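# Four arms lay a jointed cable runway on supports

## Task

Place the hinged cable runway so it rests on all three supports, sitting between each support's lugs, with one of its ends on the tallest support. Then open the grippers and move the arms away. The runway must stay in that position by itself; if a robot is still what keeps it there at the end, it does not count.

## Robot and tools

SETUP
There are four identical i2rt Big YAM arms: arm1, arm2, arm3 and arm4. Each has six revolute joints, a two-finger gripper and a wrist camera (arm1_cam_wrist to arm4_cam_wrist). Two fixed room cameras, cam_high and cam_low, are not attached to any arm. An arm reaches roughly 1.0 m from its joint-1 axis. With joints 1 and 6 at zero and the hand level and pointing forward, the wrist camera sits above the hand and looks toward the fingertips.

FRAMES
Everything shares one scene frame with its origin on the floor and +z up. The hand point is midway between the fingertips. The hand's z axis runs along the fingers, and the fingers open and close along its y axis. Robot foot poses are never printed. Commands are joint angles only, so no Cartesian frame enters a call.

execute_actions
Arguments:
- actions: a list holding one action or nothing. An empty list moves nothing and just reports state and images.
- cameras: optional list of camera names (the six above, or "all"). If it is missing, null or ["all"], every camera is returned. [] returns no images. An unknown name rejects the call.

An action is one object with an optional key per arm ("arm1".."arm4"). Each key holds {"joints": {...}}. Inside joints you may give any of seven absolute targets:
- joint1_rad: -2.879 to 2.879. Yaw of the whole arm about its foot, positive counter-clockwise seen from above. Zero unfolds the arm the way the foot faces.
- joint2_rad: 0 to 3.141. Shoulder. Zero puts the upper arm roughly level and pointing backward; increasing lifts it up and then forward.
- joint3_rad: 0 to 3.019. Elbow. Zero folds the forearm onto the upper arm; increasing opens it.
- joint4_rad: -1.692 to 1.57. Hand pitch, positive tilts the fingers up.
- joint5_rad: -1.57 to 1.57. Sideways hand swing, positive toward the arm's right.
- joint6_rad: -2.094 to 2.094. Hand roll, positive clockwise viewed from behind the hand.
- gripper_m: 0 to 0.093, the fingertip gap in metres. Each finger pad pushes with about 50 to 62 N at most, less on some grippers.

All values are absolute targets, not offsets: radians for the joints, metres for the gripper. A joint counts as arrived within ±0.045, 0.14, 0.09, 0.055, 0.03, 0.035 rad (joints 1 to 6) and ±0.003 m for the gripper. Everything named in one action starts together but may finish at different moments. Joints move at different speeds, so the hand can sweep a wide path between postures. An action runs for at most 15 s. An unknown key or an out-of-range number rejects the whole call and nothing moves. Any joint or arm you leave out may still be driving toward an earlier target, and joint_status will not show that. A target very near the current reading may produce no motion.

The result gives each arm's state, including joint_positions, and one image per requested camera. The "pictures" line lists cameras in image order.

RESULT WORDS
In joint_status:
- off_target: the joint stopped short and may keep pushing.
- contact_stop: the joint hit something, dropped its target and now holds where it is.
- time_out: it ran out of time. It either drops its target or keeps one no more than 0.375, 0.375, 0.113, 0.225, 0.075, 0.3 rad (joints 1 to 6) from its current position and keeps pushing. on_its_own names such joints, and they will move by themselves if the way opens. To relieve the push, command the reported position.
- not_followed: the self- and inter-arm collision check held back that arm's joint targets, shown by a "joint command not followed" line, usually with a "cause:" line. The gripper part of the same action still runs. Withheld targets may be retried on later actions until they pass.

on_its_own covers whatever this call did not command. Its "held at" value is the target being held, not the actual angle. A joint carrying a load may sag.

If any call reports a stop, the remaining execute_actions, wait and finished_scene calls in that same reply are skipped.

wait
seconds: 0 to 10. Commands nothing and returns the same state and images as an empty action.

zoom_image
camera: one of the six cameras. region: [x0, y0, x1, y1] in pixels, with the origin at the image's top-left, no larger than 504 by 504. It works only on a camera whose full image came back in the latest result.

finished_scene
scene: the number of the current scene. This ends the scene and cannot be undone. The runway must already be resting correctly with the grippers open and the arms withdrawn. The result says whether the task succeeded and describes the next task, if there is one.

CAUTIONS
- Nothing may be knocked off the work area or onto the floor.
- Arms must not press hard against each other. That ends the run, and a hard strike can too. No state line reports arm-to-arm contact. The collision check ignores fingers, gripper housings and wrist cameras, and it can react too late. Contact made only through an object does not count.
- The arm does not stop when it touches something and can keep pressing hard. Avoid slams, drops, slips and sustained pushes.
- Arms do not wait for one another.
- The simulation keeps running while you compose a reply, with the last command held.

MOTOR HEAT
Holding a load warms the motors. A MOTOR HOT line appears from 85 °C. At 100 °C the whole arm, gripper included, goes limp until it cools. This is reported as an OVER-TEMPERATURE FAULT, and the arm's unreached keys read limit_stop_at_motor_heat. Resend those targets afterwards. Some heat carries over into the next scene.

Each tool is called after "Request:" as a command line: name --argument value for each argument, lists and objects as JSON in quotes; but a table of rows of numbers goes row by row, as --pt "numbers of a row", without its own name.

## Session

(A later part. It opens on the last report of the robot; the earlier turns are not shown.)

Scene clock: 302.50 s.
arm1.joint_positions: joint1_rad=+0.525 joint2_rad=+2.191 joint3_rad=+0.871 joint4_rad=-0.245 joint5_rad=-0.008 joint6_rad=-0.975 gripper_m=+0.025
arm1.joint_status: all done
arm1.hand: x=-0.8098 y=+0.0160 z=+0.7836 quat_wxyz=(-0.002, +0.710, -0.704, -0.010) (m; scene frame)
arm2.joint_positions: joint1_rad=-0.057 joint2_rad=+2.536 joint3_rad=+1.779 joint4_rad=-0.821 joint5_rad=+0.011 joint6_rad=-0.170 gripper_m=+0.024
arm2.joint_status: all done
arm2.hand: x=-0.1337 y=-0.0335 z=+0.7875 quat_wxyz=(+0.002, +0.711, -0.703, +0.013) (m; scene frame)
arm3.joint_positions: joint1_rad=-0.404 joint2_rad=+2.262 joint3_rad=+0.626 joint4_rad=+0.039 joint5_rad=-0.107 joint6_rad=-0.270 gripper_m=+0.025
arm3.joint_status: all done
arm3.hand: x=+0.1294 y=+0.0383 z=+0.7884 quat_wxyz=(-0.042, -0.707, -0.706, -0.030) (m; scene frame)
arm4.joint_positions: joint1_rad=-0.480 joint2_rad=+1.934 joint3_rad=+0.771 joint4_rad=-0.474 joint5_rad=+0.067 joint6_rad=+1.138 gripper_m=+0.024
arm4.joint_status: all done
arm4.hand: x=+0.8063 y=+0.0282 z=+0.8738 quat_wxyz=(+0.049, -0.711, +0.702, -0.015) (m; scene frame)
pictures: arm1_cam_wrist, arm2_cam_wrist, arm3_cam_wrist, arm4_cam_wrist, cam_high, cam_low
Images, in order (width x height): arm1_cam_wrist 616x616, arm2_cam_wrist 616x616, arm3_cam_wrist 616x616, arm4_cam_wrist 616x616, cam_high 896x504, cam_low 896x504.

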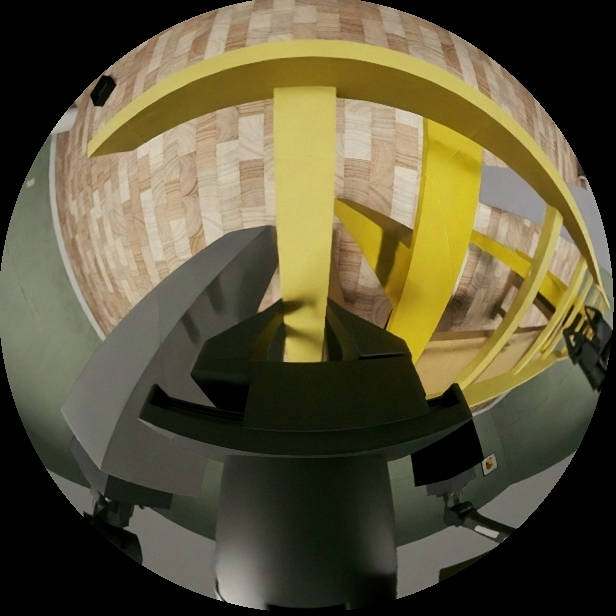

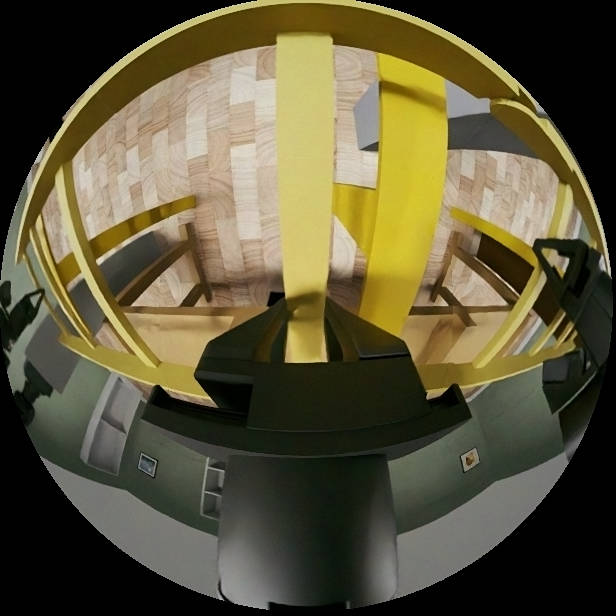

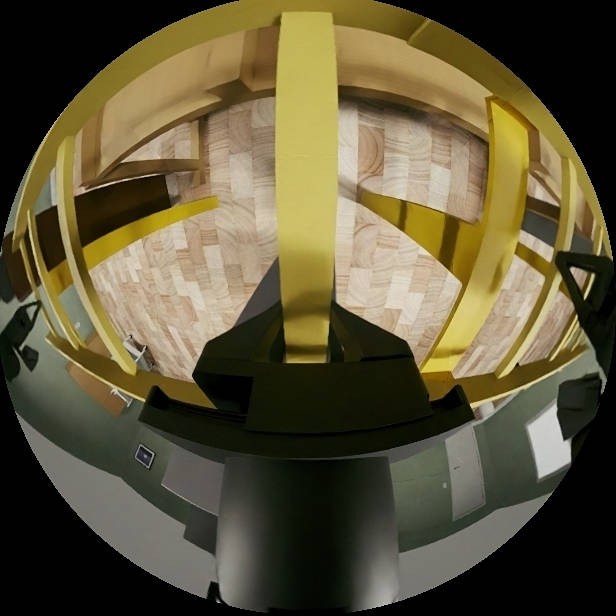

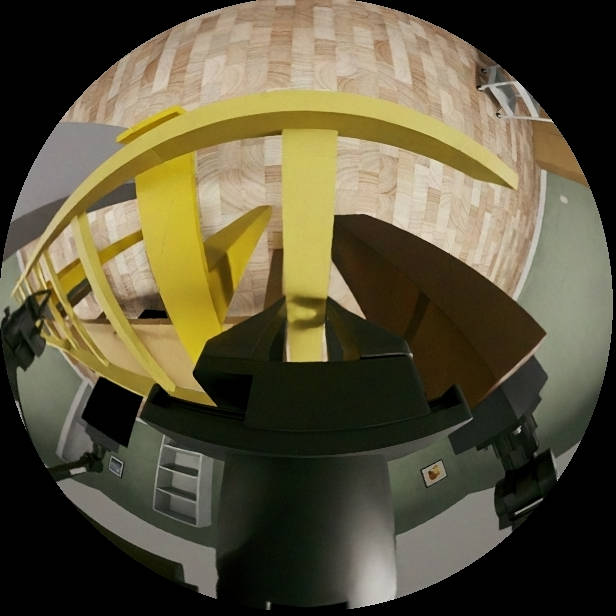

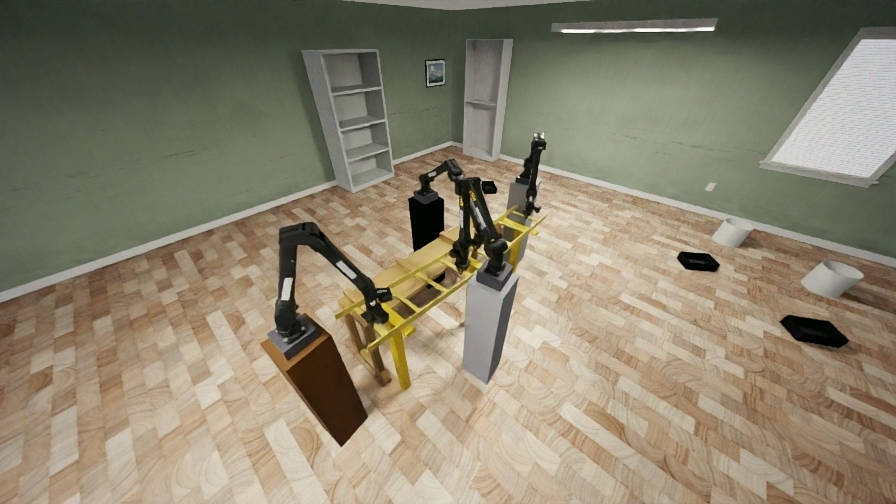

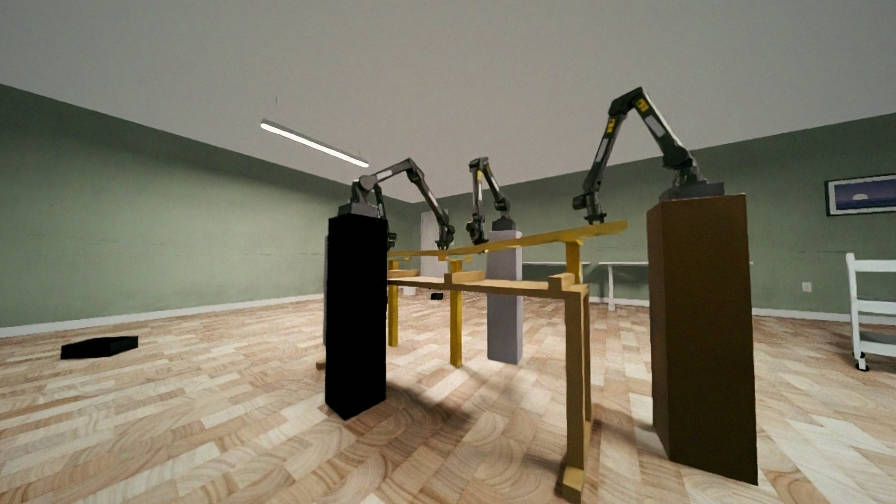

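Request:
execute_actions --actions '[{"arm1":{"joints":{"joint1_rad":0.552,"joint2_rad":2.11,"joint3_rad":0.935,"joint4_rad":-0.275,"joint6_rad":-0.96}},"arm2":{"joints":{"joint2_rad":2.445,"joint3_rad":1.885,"joint4_rad":-0.875}},"arm3":{"joints":{"joint2_rad":2.13,"joint3_rad":0.58,"joint4_rad":0.04}},"arm4":{"joints":{"joint1_rad":-0.50,"joint2_rad":1.845,"joint4_rad":-0.51,"joint5_rad":0.04,"joint6_rad":1.12}}}]'

Scene clock: 333.30 s.
arm1.joint_positions: joint1_rad=+0.541 joint2_rad=+2.178 joint3_rad=+0.881 joint4_rad=-0.274 joint5_rad=-0.003 joint6_rad=-0.964 gripper_m=+0.025
arm1.joint_status: all done
arm1.hand: x=-0.8098 y=+0.0226 z=+0.7895 quat_wxyz=(+0.001, +0.712, -0.702, -0.008) (m; scene frame)
arm2.joint_positions: joint1_rad=-0.057 joint2_rad=+2.536 joint3_rad=+1.806 joint4_rad=-0.858 joint5_rad=+0.010 joint6_rad=-0.167 gripper_m=+0.024
arm2.joint_status: all done
arm2.hand: x=-0.1333 y=-0.0289 z=+0.7951 quat_wxyz=(+0.006, +0.710, -0.704, +0.015) (m; scene frame)
arm3.joint_positions: joint1_rad=-0.404 joint2_rad=+2.222 joint3_rad=+0.594 joint4_rad=+0.039 joint5_rad=-0.103 joint6_rad=-0.266 gripper_m=+0.025
arm3.joint_status: all done
arm3.hand: x=+0.1302 y=+0.0434 z=+0.7995 quat_wxyz=(-0.043, -0.708, -0.705, -0.026) (m; scene frame)
arm4.joint_positions: joint1_rad=-0.491 joint2_rad=+1.911 joint3_rad=+0.771 joint4_rad=-0.497 joint5_rad=+0.047 joint6_rad=+1.133 gripper_m=+0.024
arm4.joint_status: all done
arm4.hand: x=+0.8063 y=+0.0287 z=+0.8817 quat_wxyz=(+0.039, -0.709, +0.704, -0.018) (m; scene frame)
pictures: arm1_cam_wrist, arm2_cam_wrist, arm3_cam_wrist, arm4_cam_wrist, cam_high, cam_low
Images, in order (width x height): arm1_cam_wrist 616x616, arm2_cam_wrist 616x616, arm3_cam_wrist 616x616, arm4_cam_wrist 616x616, cam_high 896x504, cam_low 896x504.

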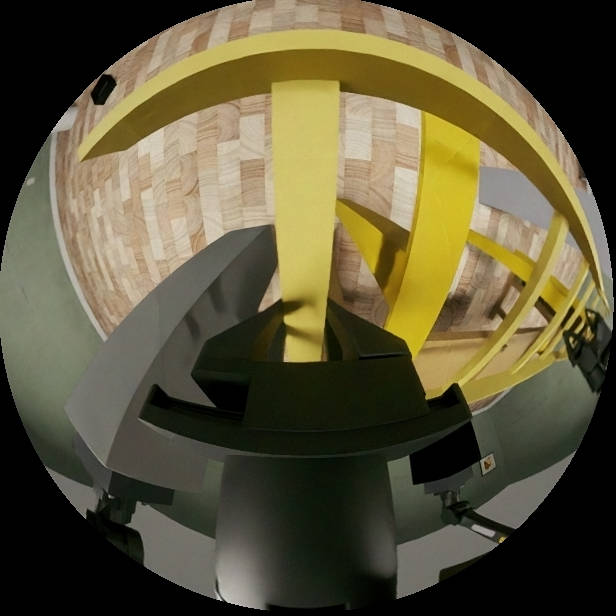

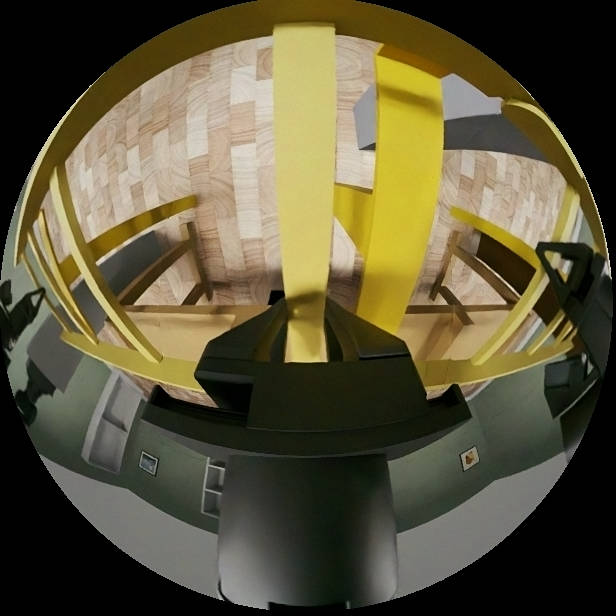

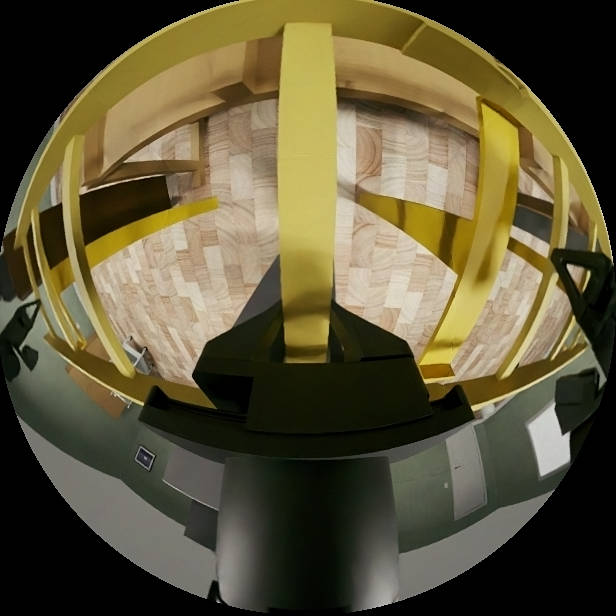

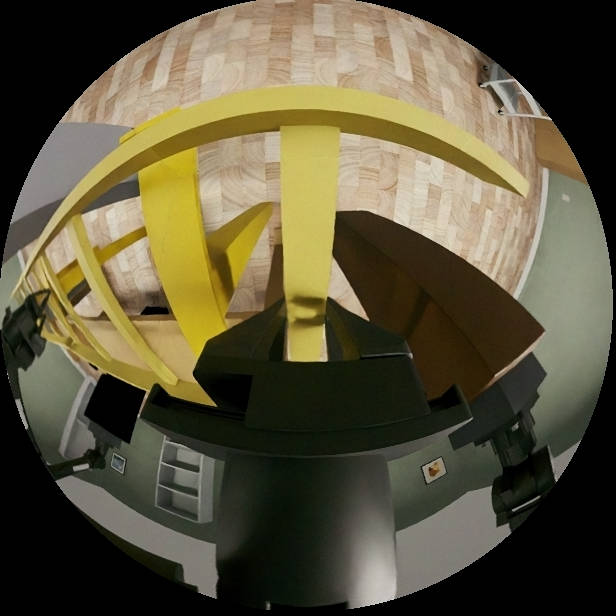

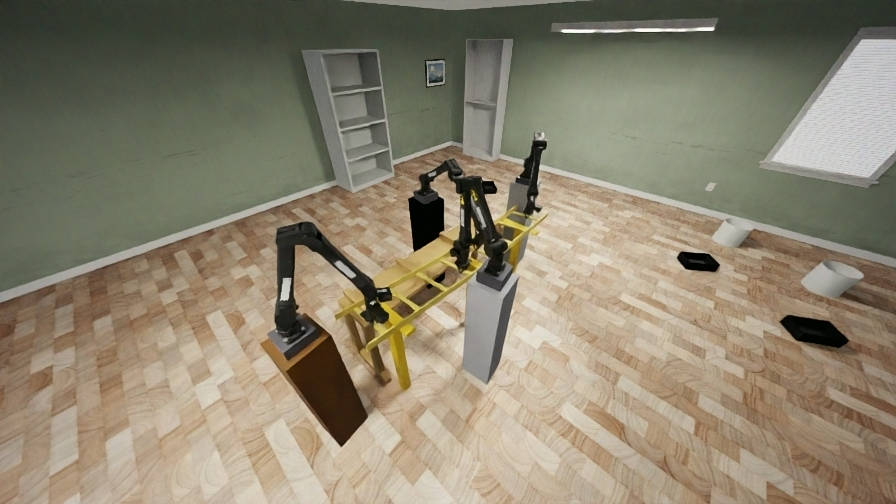

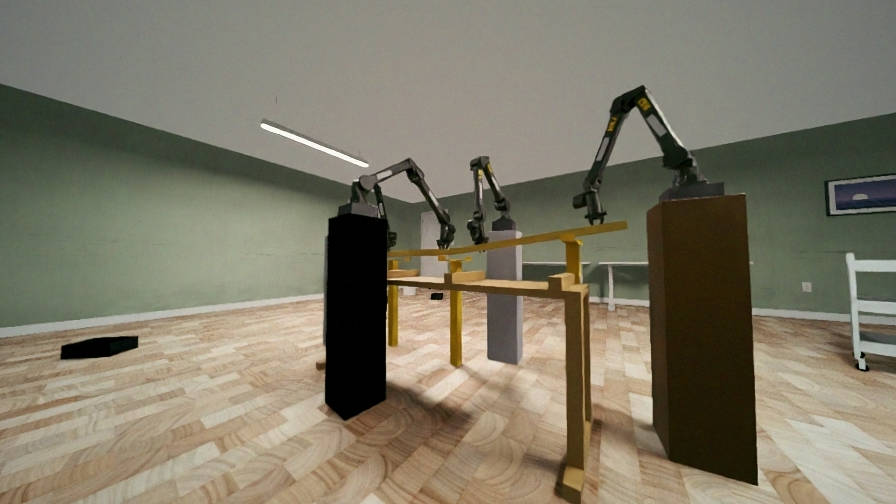

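Request:
zoom_image --camera "arm3_cam_wrist" --region '[460, 70, 550, 160]'

Request:
zoom_image --camera "arm2_cam_wrist" --region '[350, 20, 470, 110]'

Request:
zoom_image --camera "cam_low" --region '[385, 235, 485, 275]'

Request:
zoom_image --camera "cam_low" --region '[540, 215, 620, 265]'

Request:
zoom_image --camera "cam_high" --region '[370, 290, 440, 345]'

Request:
zoom_image --camera "cam_high" --region '[490, 200, 560, 255]'

Region (460, 70, 550, 160) of arm3_cam_wrist's 616x616 image, scaled by 5.600, with more detail than that image has.

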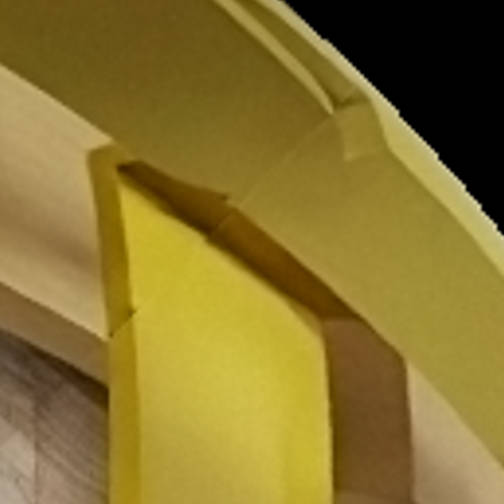

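Region (350, 20, 470, 110) of arm2_cam_wrist's 616x616 image, scaled by 4.200, with more detail than that image has; it fills the top 378 rows of this view, and the rest is white.

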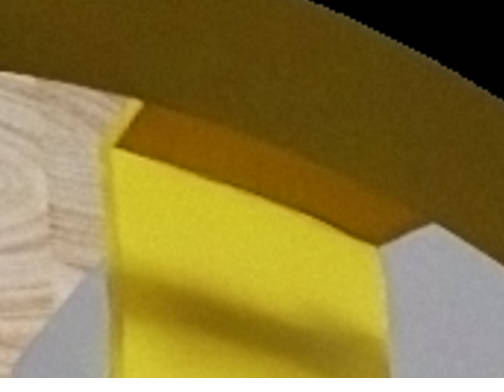

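Region (385, 235, 485, 275) of cam_low's 896x504 image, scaled by 5.040, with more detail than that image has; it fills the top 202 rows of this view, and the rest is white.

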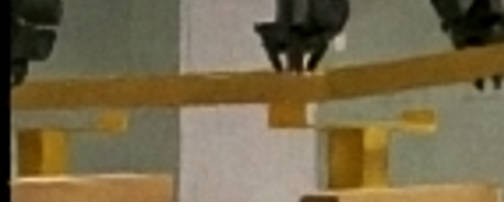

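Region (540, 215, 620, 265) of cam_low's 896x504 image, scaled by 6.300, with more detail than that image has; it fills the top 315 rows of this view, and the rest is white.

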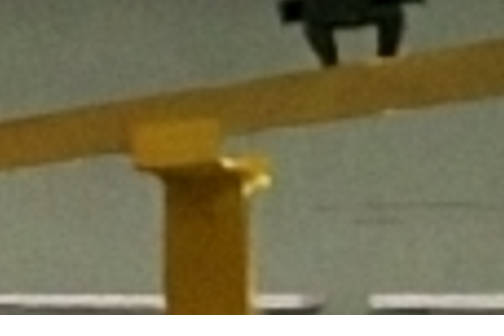

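Region (370, 290, 440, 345) of cam_high's 896x504 image, scaled by 7.200, with more detail than that image has; it fills the top 396 rows of this view, and the rest is white.

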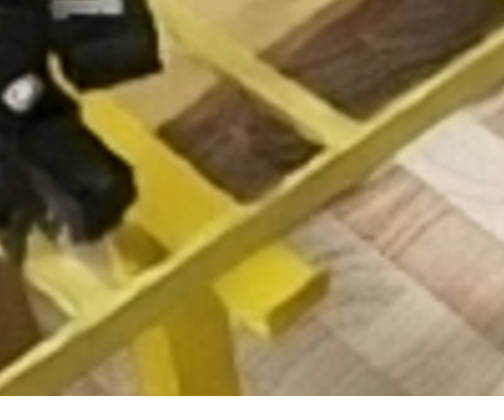

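Region (490, 200, 560, 255) of cam_high's 896x504 image, scaled by 7.200, with more detail than that image has; it fills the top 396 rows of this view, and the rest is white.

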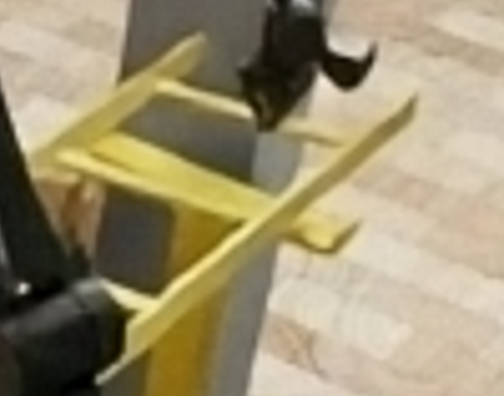

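Request:
execute_actions --actions '[{"arm1":{"joints":{"joint2_rad":2.16,"joint3_rad":0.94,"joint4_rad":-0.23}},"arm2":{"joints":{"joint2_rad":2.505,"joint3_rad":1.895,"joint4_rad":-0.84}},"arm3":{"joints":{"joint2_rad":2.20,"joint3_rad":0.655,"joint4_rad":0.11}},"arm4":{"joints":{"joint2_rad":1.905,"joint4_rad":-0.45}}}]'

Scene clock: 342.87 s.
arm1.joint_positions: joint1_rad=+0.546 joint2_rad=+2.219 joint3_rad=+0.894 joint4_rad=-0.239 joint5_rad=-0.005 joint6_rad=-0.956 gripper_m=+0.025
arm1.joint_status: all done
arm1.hand: x=-0.8095 y=+0.0259 z=+0.7756 quat_wxyz=(-0.002, +0.711, -0.703, -0.009) (m; scene frame)
arm2.joint_positions: joint1_rad=-0.056 joint2_rad=+2.557 joint3_rad=+1.813 joint4_rad=-0.836 joint5_rad=+0.010 joint6_rad=-0.166 gripper_m=+0.024
arm2.joint_status: all done
arm2.hand: x=-0.1334 y=-0.0271 z=+0.7842 quat_wxyz=(+0.003, +0.710, -0.704, +0.013) (m; scene frame)
arm3.joint_positions: joint1_rad=-0.404 joint2_rad=+2.268 joint3_rad=+0.611 joint4_rad=+0.067 joint5_rad=-0.102 joint6_rad=-0.266 gripper_m=+0.025
arm3.joint_status: all done
arm3.hand: x=+0.1299 y=+0.0429 z=+0.7872 quat_wxyz=(-0.042, -0.708, -0.704, -0.026) (m; scene frame)
arm4.joint_positions: joint1_rad=-0.492 joint2_rad=+1.944 joint3_rad=+0.771 joint4_rad=-0.463 joint5_rad=+0.049 joint6_rad=+1.133 gripper_m=+0.024
arm4.joint_status: all done
arm4.hand: x=+0.8069 y=+0.0293 z=+0.8703 quat_wxyz=(+0.040, -0.708, +0.705, -0.018) (m; scene frame)
pictures: arm1_cam_wrist, arm2_cam_wrist, arm3_cam_wrist, arm4_cam_wrist, cam_high, cam_low
Images, in order (width x height): arm1_cam_wrist 616x616, arm2_cam_wrist 616x616, arm3_cam_wrist 616x616, arm4_cam_wrist 616x616, cam_high 896x504, cam_low 896x504.

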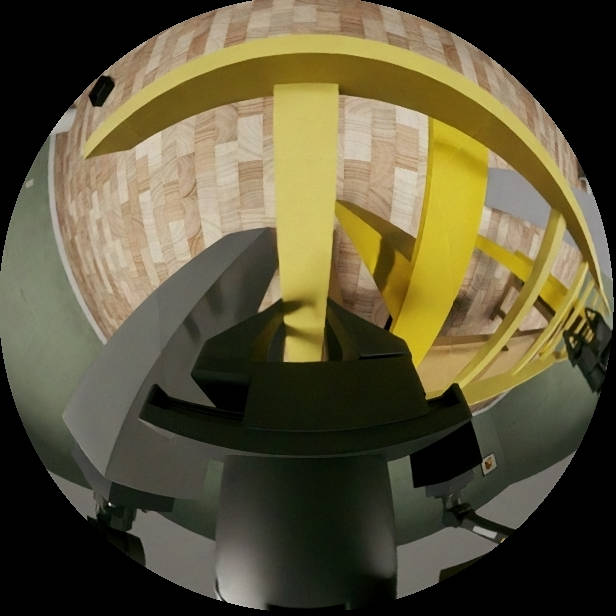

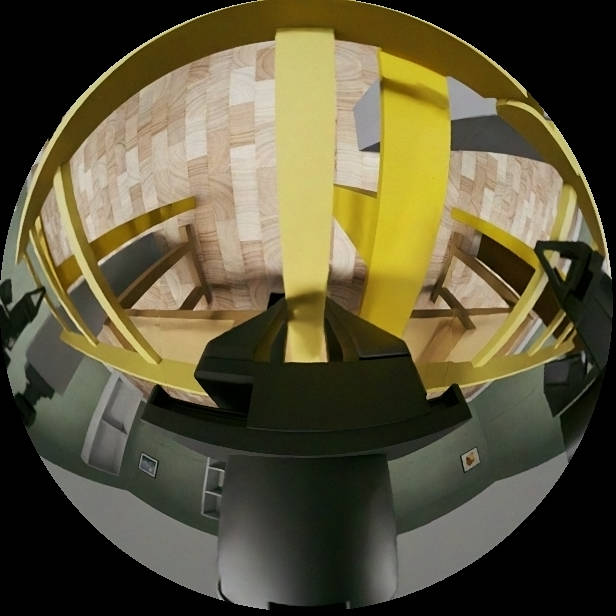

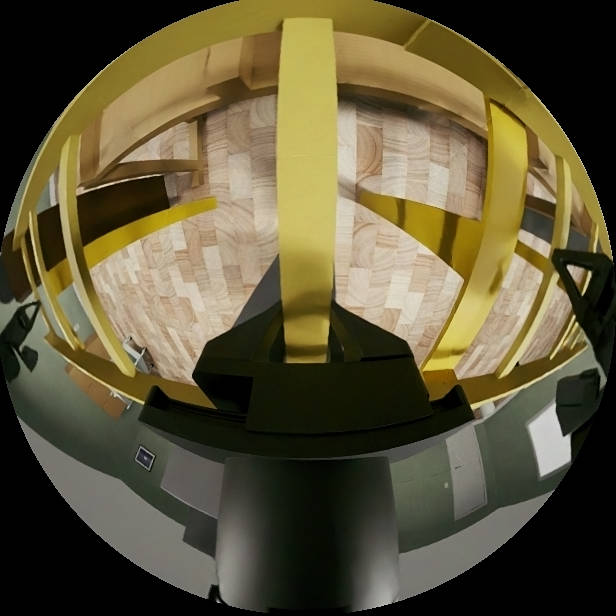

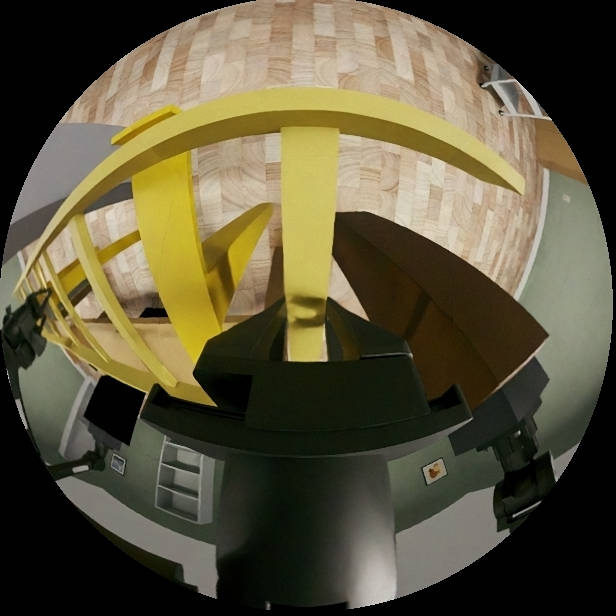

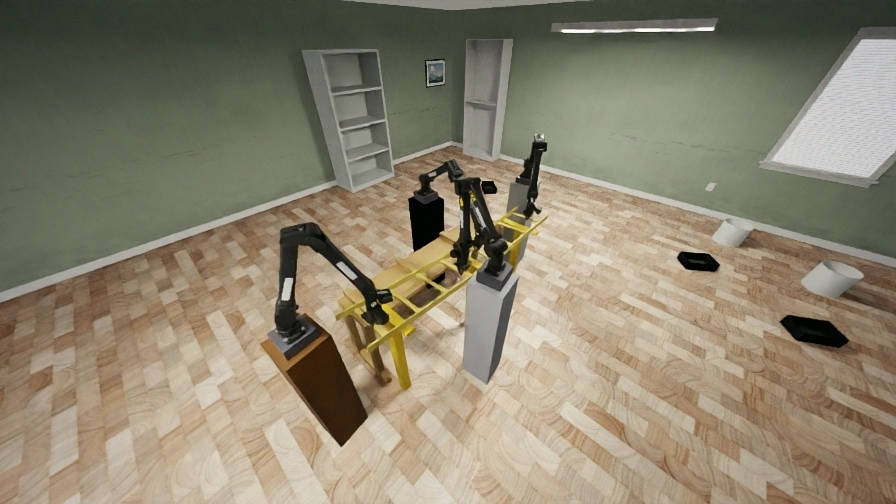

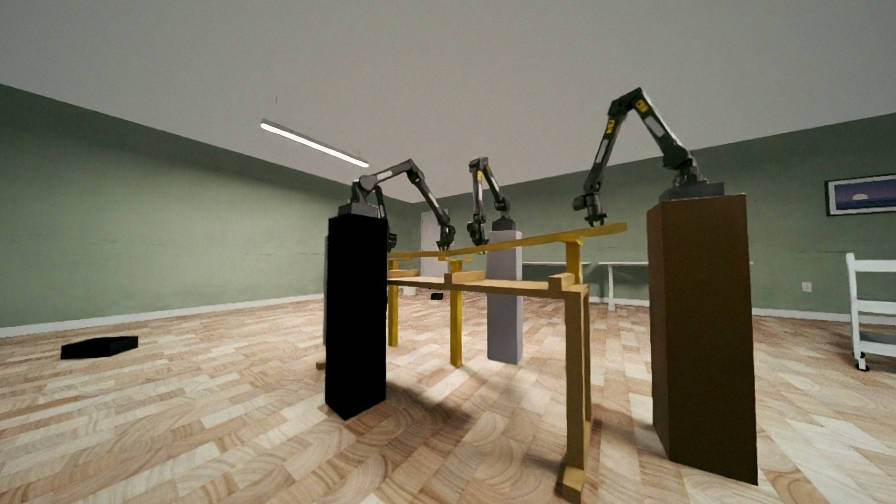

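Request:
zoom_image --camera "cam_low" --region '[385, 235, 485, 275]'

Request:
zoom_image --camera "cam_low" --region '[540, 215, 640, 265]'

Request:
zoom_image --camera "arm3_cam_wrist" --region '[460, 70, 550, 160]'

Request:
zoom_image --camera "arm2_cam_wrist" --region '[350, 20, 470, 110]'

Region (385, 235, 485, 275) of cam_low's 896x504 image, scaled by 5.040, with more detail than that image has; it fills the top 202 rows of this view, and the rest is white.

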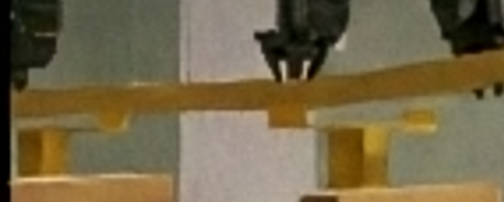

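Region (540, 215, 640, 265) of cam_low's 896x504 image, scaled by 5.040, with more detail than that image has.

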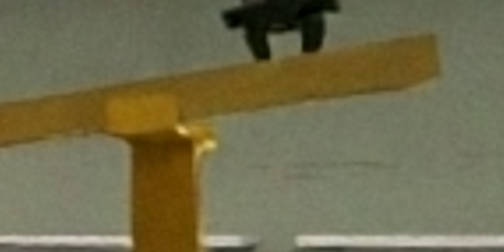

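Region (460, 70, 550, 160) of arm3_cam_wrist's 616x616 image, scaled by 5.600, with more detail than that image has.

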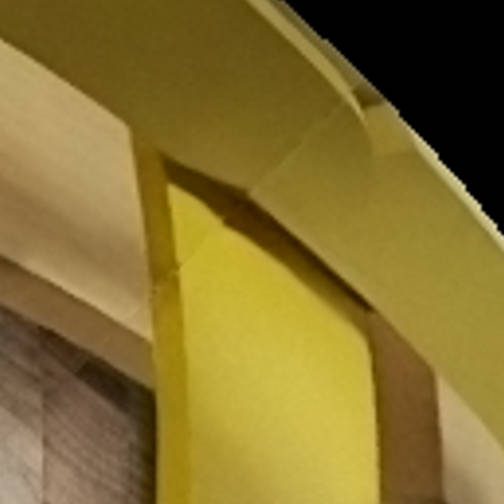

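Region (350, 20, 470, 110) of arm2_cam_wrist's 616x616 image, scaled by 4.200, with more detail than that image has; it fills the top 378 rows of this view, and the rest is white.

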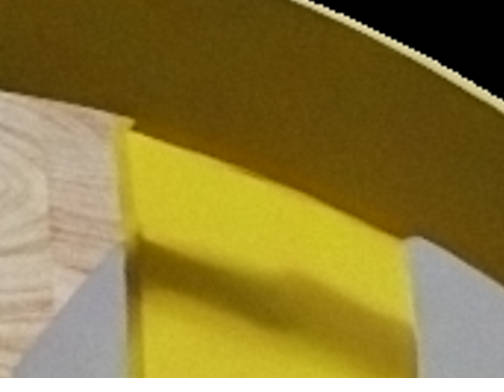

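Request:
execute_actions --actions '[{"arm1":{"joints":{"joint2_rad":2.20,"joint3_rad":0.95,"joint4_rad":-0.205}},"arm2":{"joints":{"joint2_rad":2.545,"joint3_rad":1.905,"joint4_rad":-0.815}},"arm3":{"joints":{"joint2_rad":2.26,"joint3_rad":0.67,"joint4_rad":0.145}},"arm4":{"joints":{"joint2_rad":1.925,"joint4_rad":-0.435}}}]' --cameras '["cam_low","cam_high","arm1_cam_wrist"]'

Request:
zoom_image --camera "cam_low" --region '[385, 235, 485, 275]'

Request:
zoom_image --camera "cam_low" --region '[540, 215, 640, 265]'

Scene clock: 350.90 s.
arm1.joint_positions: joint1_rad=+0.548 joint2_rad=+2.261 joint3_rad=+0.913 joint4_rad=-0.216 joint5_rad=-0.005 joint6_rad=-0.950 gripper_m=+0.025
arm1.joint_status: all done
arm1.hand: x=-0.8083 y=+0.0281 z=+0.7615 quat_wxyz=(-0.003, +0.710, -0.704, -0.009) (m; scene frame)
arm2.joint_positions: joint1_rad=-0.056 joint2_rad=+2.588 joint3_rad=+1.828 joint4_rad=-0.815 joint5_rad=+0.011 joint6_rad=-0.166 gripper_m=+0.024
arm2.joint_status: all done
arm2.hand: x=-0.1330 y=-0.0263 z=+0.7681 quat_wxyz=(+0.001, +0.710, -0.705, +0.012) (m; scene frame)
arm3.joint_positions: joint1_rad=-0.404 joint2_rad=+2.322 joint3_rad=+0.628 joint4_rad=+0.104 joint5_rad=-0.108 joint6_rad=-0.266 gripper_m=+0.025
arm3.joint_status: all done
arm3.hand: x=+0.1310 y=+0.0437 z=+0.7722 quat_wxyz=(-0.044, -0.708, -0.704, -0.028) (m; scene frame)
arm4.joint_positions: joint1_rad=-0.492 joint2_rad=+1.947 joint3_rad=+0.771 joint4_rad=-0.458 joint5_rad=+0.050 joint6_rad=+1.133 gripper_m=+0.024
arm4.joint_status: all done
arm4.hand: x=+0.8066 y=+0.0296 z=+0.8690 quat_wxyz=(+0.040, -0.708, +0.705, -0.017) (m; scene frame)
pictures: arm1_cam_wrist, cam_high, cam_low
Images, in order (width x height): arm1_cam_wrist 616x616, cam_high 896x504, cam_low 896x504.

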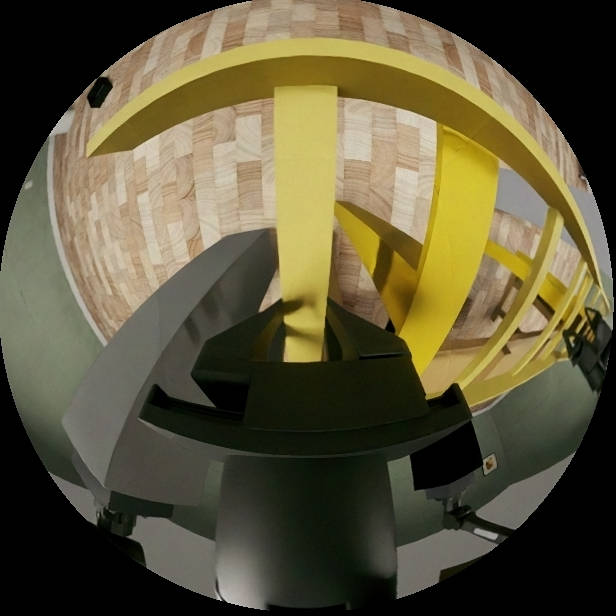

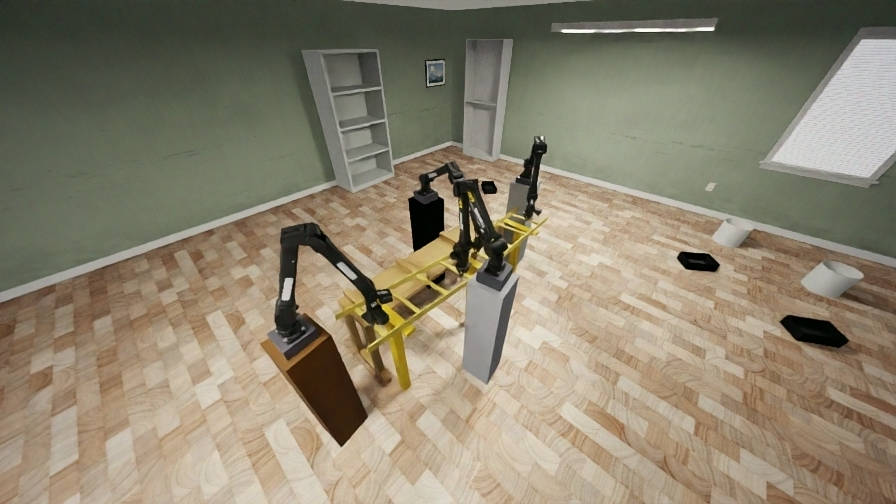

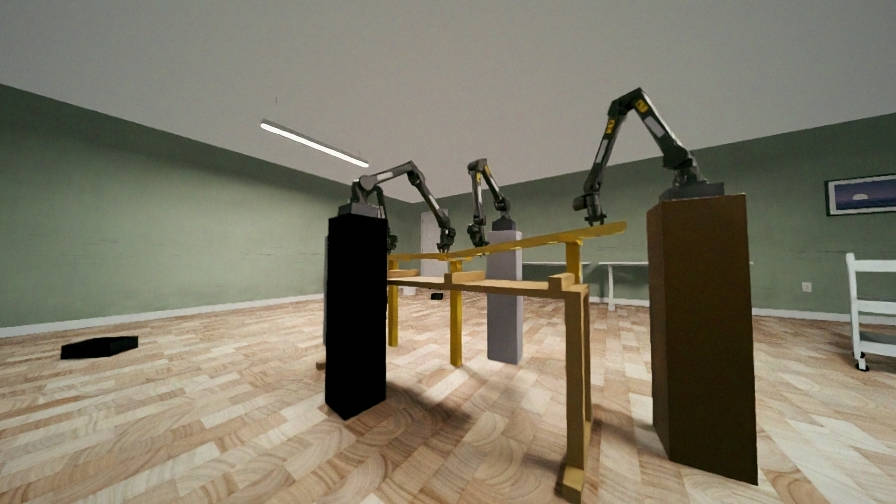

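Region (385, 235, 485, 275) of cam_low's 896x504 image, scaled by 5.040, with more detail than that image has; it fills the top 202 rows of this view, and the rest is white.

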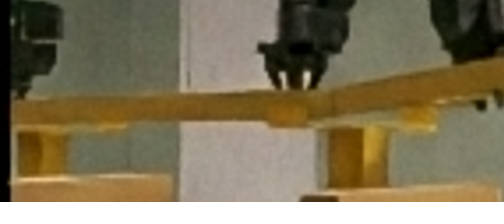

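Region (540, 215, 640, 265) of cam_low's 896x504 image, scaled by 5.040, with more detail than that image has.

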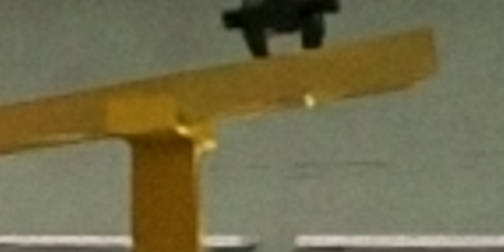

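Request:
execute_actions --actions '[]'

Scene clock: 359.53 s.
arm1.joint_positions: joint1_rad=+0.548 joint2_rad=+2.261 joint3_rad=+0.913 joint4_rad=-0.216 joint5_rad=-0.005 joint6_rad=-0.950 gripper_m=+0.025
arm1.joint_status: all done
arm1.hand: x=-0.8083 y=+0.0281 z=+0.7615 quat_wxyz=(-0.003, +0.710, -0.704, -0.009) (m; scene frame)
arm2.joint_positions: joint1_rad=-0.056 joint2_rad=+2.588 joint3_rad=+1.828 joint4_rad=-0.815 joint5_rad=+0.011 joint6_rad=-0.166 gripper_m=+0.024
arm2.joint_status: all done
arm2.hand: x=-0.1330 y=-0.0263 z=+0.7681 quat_wxyz=(+0.001, +0.710, -0.705, +0.012) (m; scene frame)
arm3.joint_positions: joint1_rad=-0.404 joint2_rad=+2.322 joint3_rad=+0.628 joint4_rad=+0.104 joint5_rad=-0.108 joint6_rad=-0.266 gripper_m=+0.025
arm3.joint_status: all done
arm3.hand: x=+0.1310 y=+0.0437 z=+0.7722 quat_wxyz=(-0.044, -0.708, -0.704, -0.028) (m; scene frame)
arm4.joint_positions: joint1_rad=-0.492 joint2_rad=+1.947 joint3_rad=+0.771 joint4_rad=-0.458 joint5_rad=+0.050 joint6_rad=+1.133 gripper_m=+0.024
arm4.joint_status: all done
arm4.hand: x=+0.8066 y=+0.0296 z=+0.8690 quat_wxyz=(+0.040, -0.708, +0.705, -0.017) (m; scene frame)
pictures: arm1_cam_wrist, arm2_cam_wrist, arm3_cam_wrist, arm4_cam_wrist, cam_high, cam_low
Images, in order (width x height): arm1_cam_wrist 616x616, arm2_cam_wrist 616x616, arm3_cam_wrist 616x616, arm4_cam_wrist 616x616, cam_high 896x504, cam_low 896x504.

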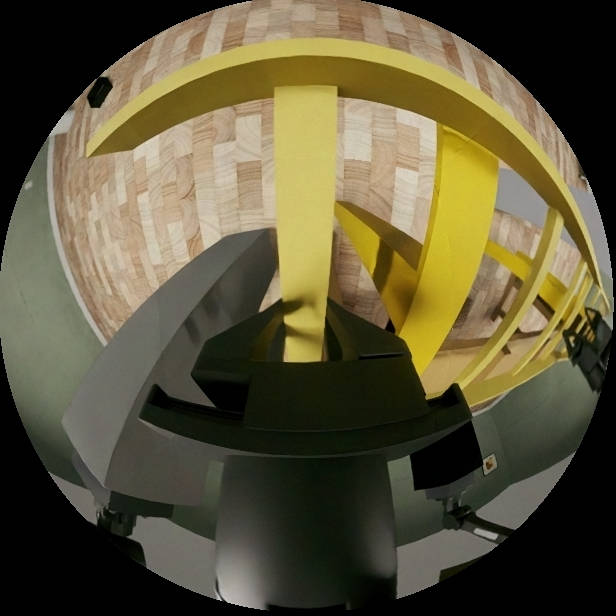

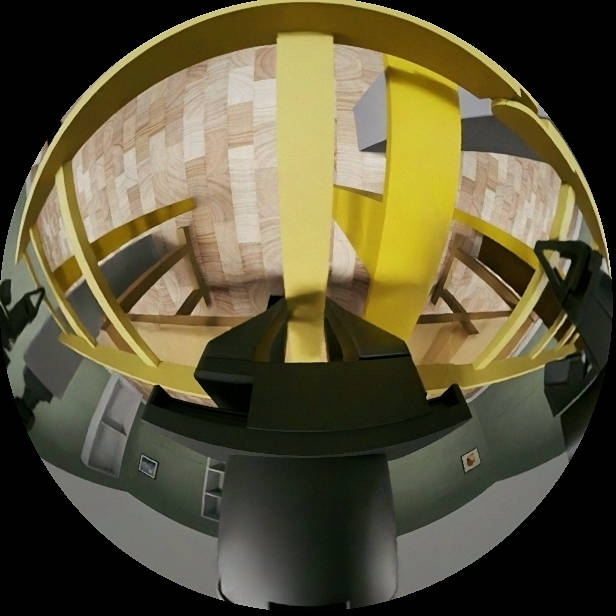

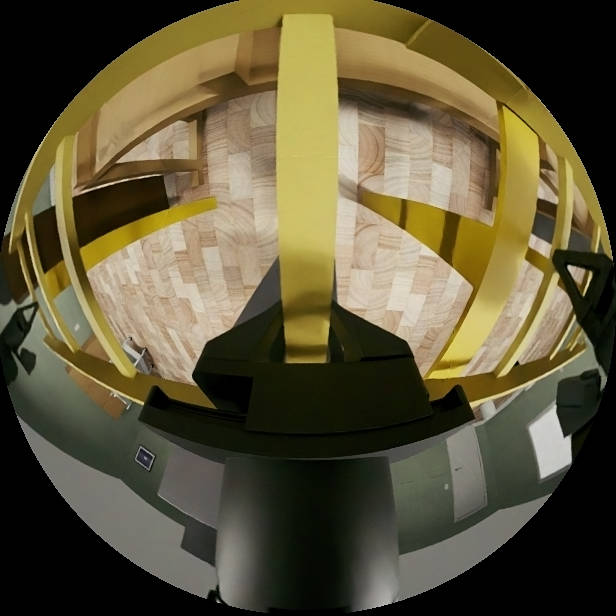

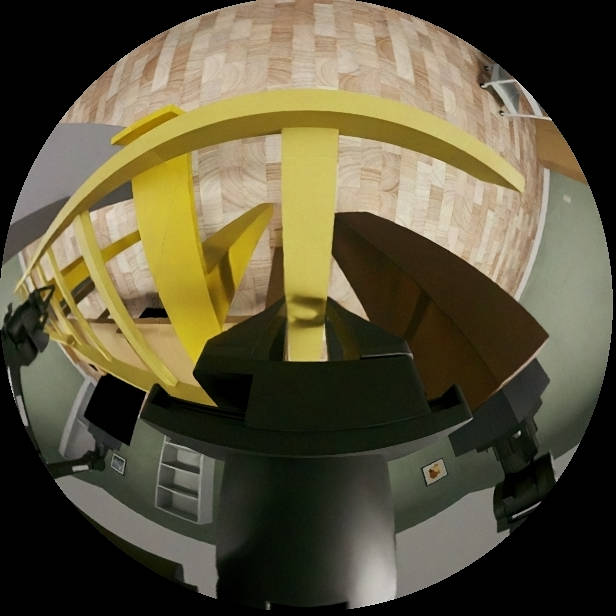

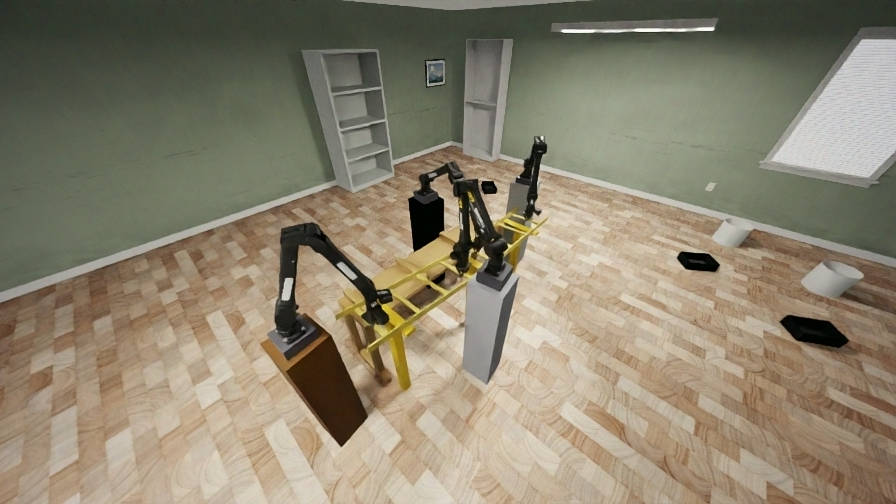

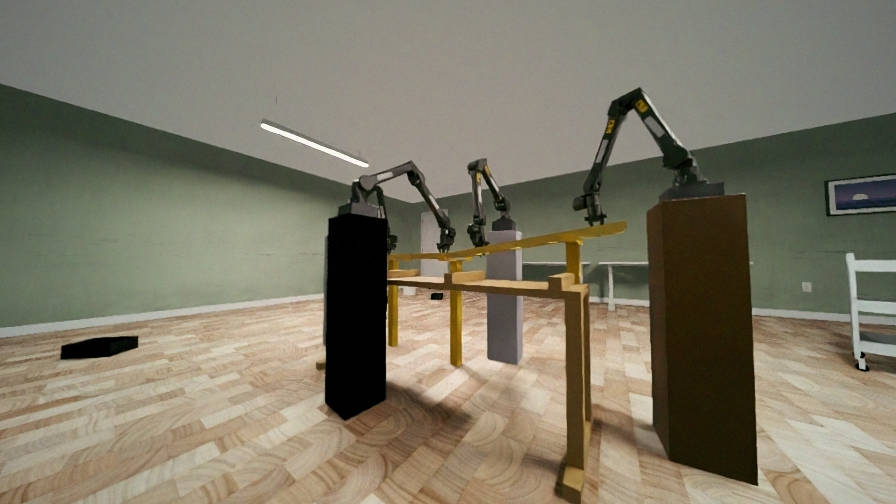

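Request:
execute_actions --actions '[{"arm1":{"joints":{"joint2_rad":2.235,"joint4_rad":-0.185}},"arm2":{"joints":{"joint2_rad":2.575,"joint4_rad":-0.79}},"arm3":{"joints":{"joint2_rad":2.295,"joint4_rad":0.165}},"arm4":{"joints":{"joint2_rad":1.935}}}]' --cameras '["cam_low","cam_high"]'

Request:
zoom_image --camera "cam_low" --region '[370,200,650,300]'

Scene clock: 363.20 s.
arm1.joint_positions: joint1_rad=+0.550 joint2_rad=+2.277 joint3_rad=+0.918 joint4_rad=-0.201 joint5_rad=-0.005 joint6_rad=-0.945 gripper_m=+0.025
arm1.joint_status: all done
arm1.hand: x=-0.8081 y=+0.0291 z=+0.7558 quat_wxyz=(-0.005, +0.708, -0.706, -0.009) (m; scene frame)
arm2.joint_positions: joint1_rad=-0.056 joint2_rad=+2.601 joint3_rad=+1.830 joint4_rad=-0.801 joint5_rad=+0.012 joint6_rad=-0.165 gripper_m=+0.024
arm2.joint_status: all done
arm2.hand: x=-0.1328 y=-0.0264 z=+0.7605 quat_wxyz=(-0.001, +0.709, -0.705, +0.011) (m; scene frame)
arm3.joint_positions: joint1_rad=-0.404 joint2_rad=+2.353 joint3_rad=+0.637 joint4_rad=+0.129 joint5_rad=-0.111 joint6_rad=-0.265 gripper_m=+0.025
arm3.joint_status: all done
arm3.hand: x=+0.1316 y=+0.0437 z=+0.7637 quat_wxyz=(-0.046, -0.708, -0.704, -0.027) (m; scene frame)
arm4.joint_positions: joint1_rad=-0.493 joint2_rad=+1.959 joint3_rad=+0.772 joint4_rad=-0.449 joint5_rad=+0.050 joint6_rad=+1.133 gripper_m=+0.024
arm4.joint_status: all done
arm4.hand: x=+0.8066 y=+0.0301 z=+0.8654 quat_wxyz=(+0.040, -0.708, +0.705, -0.017) (m; scene frame)
pictures: cam_high, cam_low
Images, in order (width x height): cam_high 896x504, cam_low 896x504.

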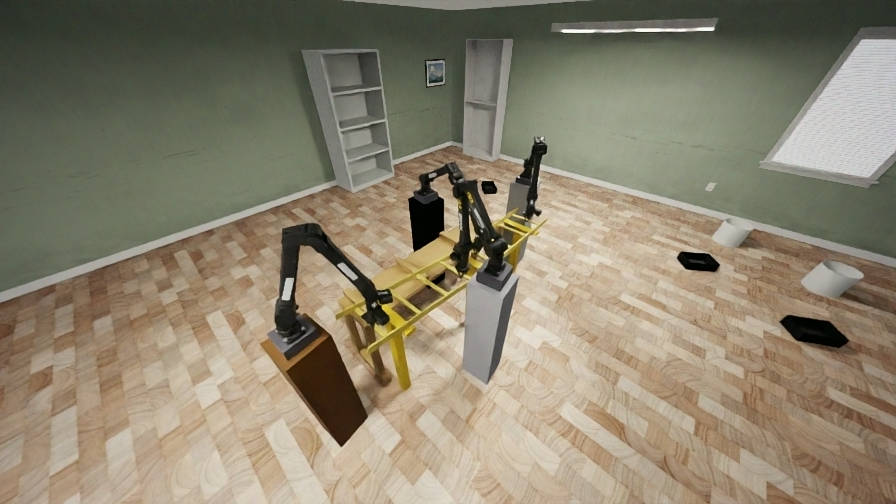

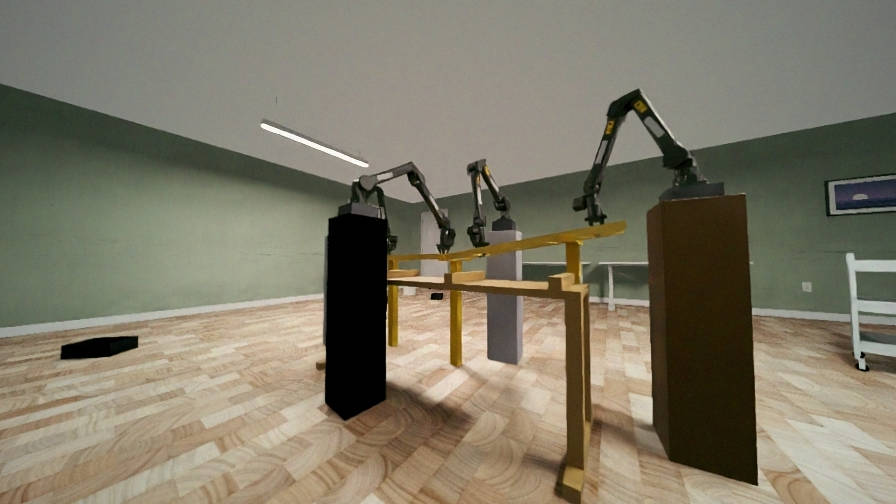

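Region (370, 200, 650, 300) of cam_low's 896x504 image, scaled by 1.800, with more detail than that image has; it fills the top 180 rows of this view, and the rest is white.

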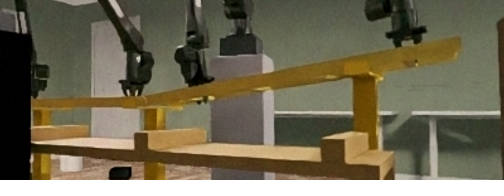

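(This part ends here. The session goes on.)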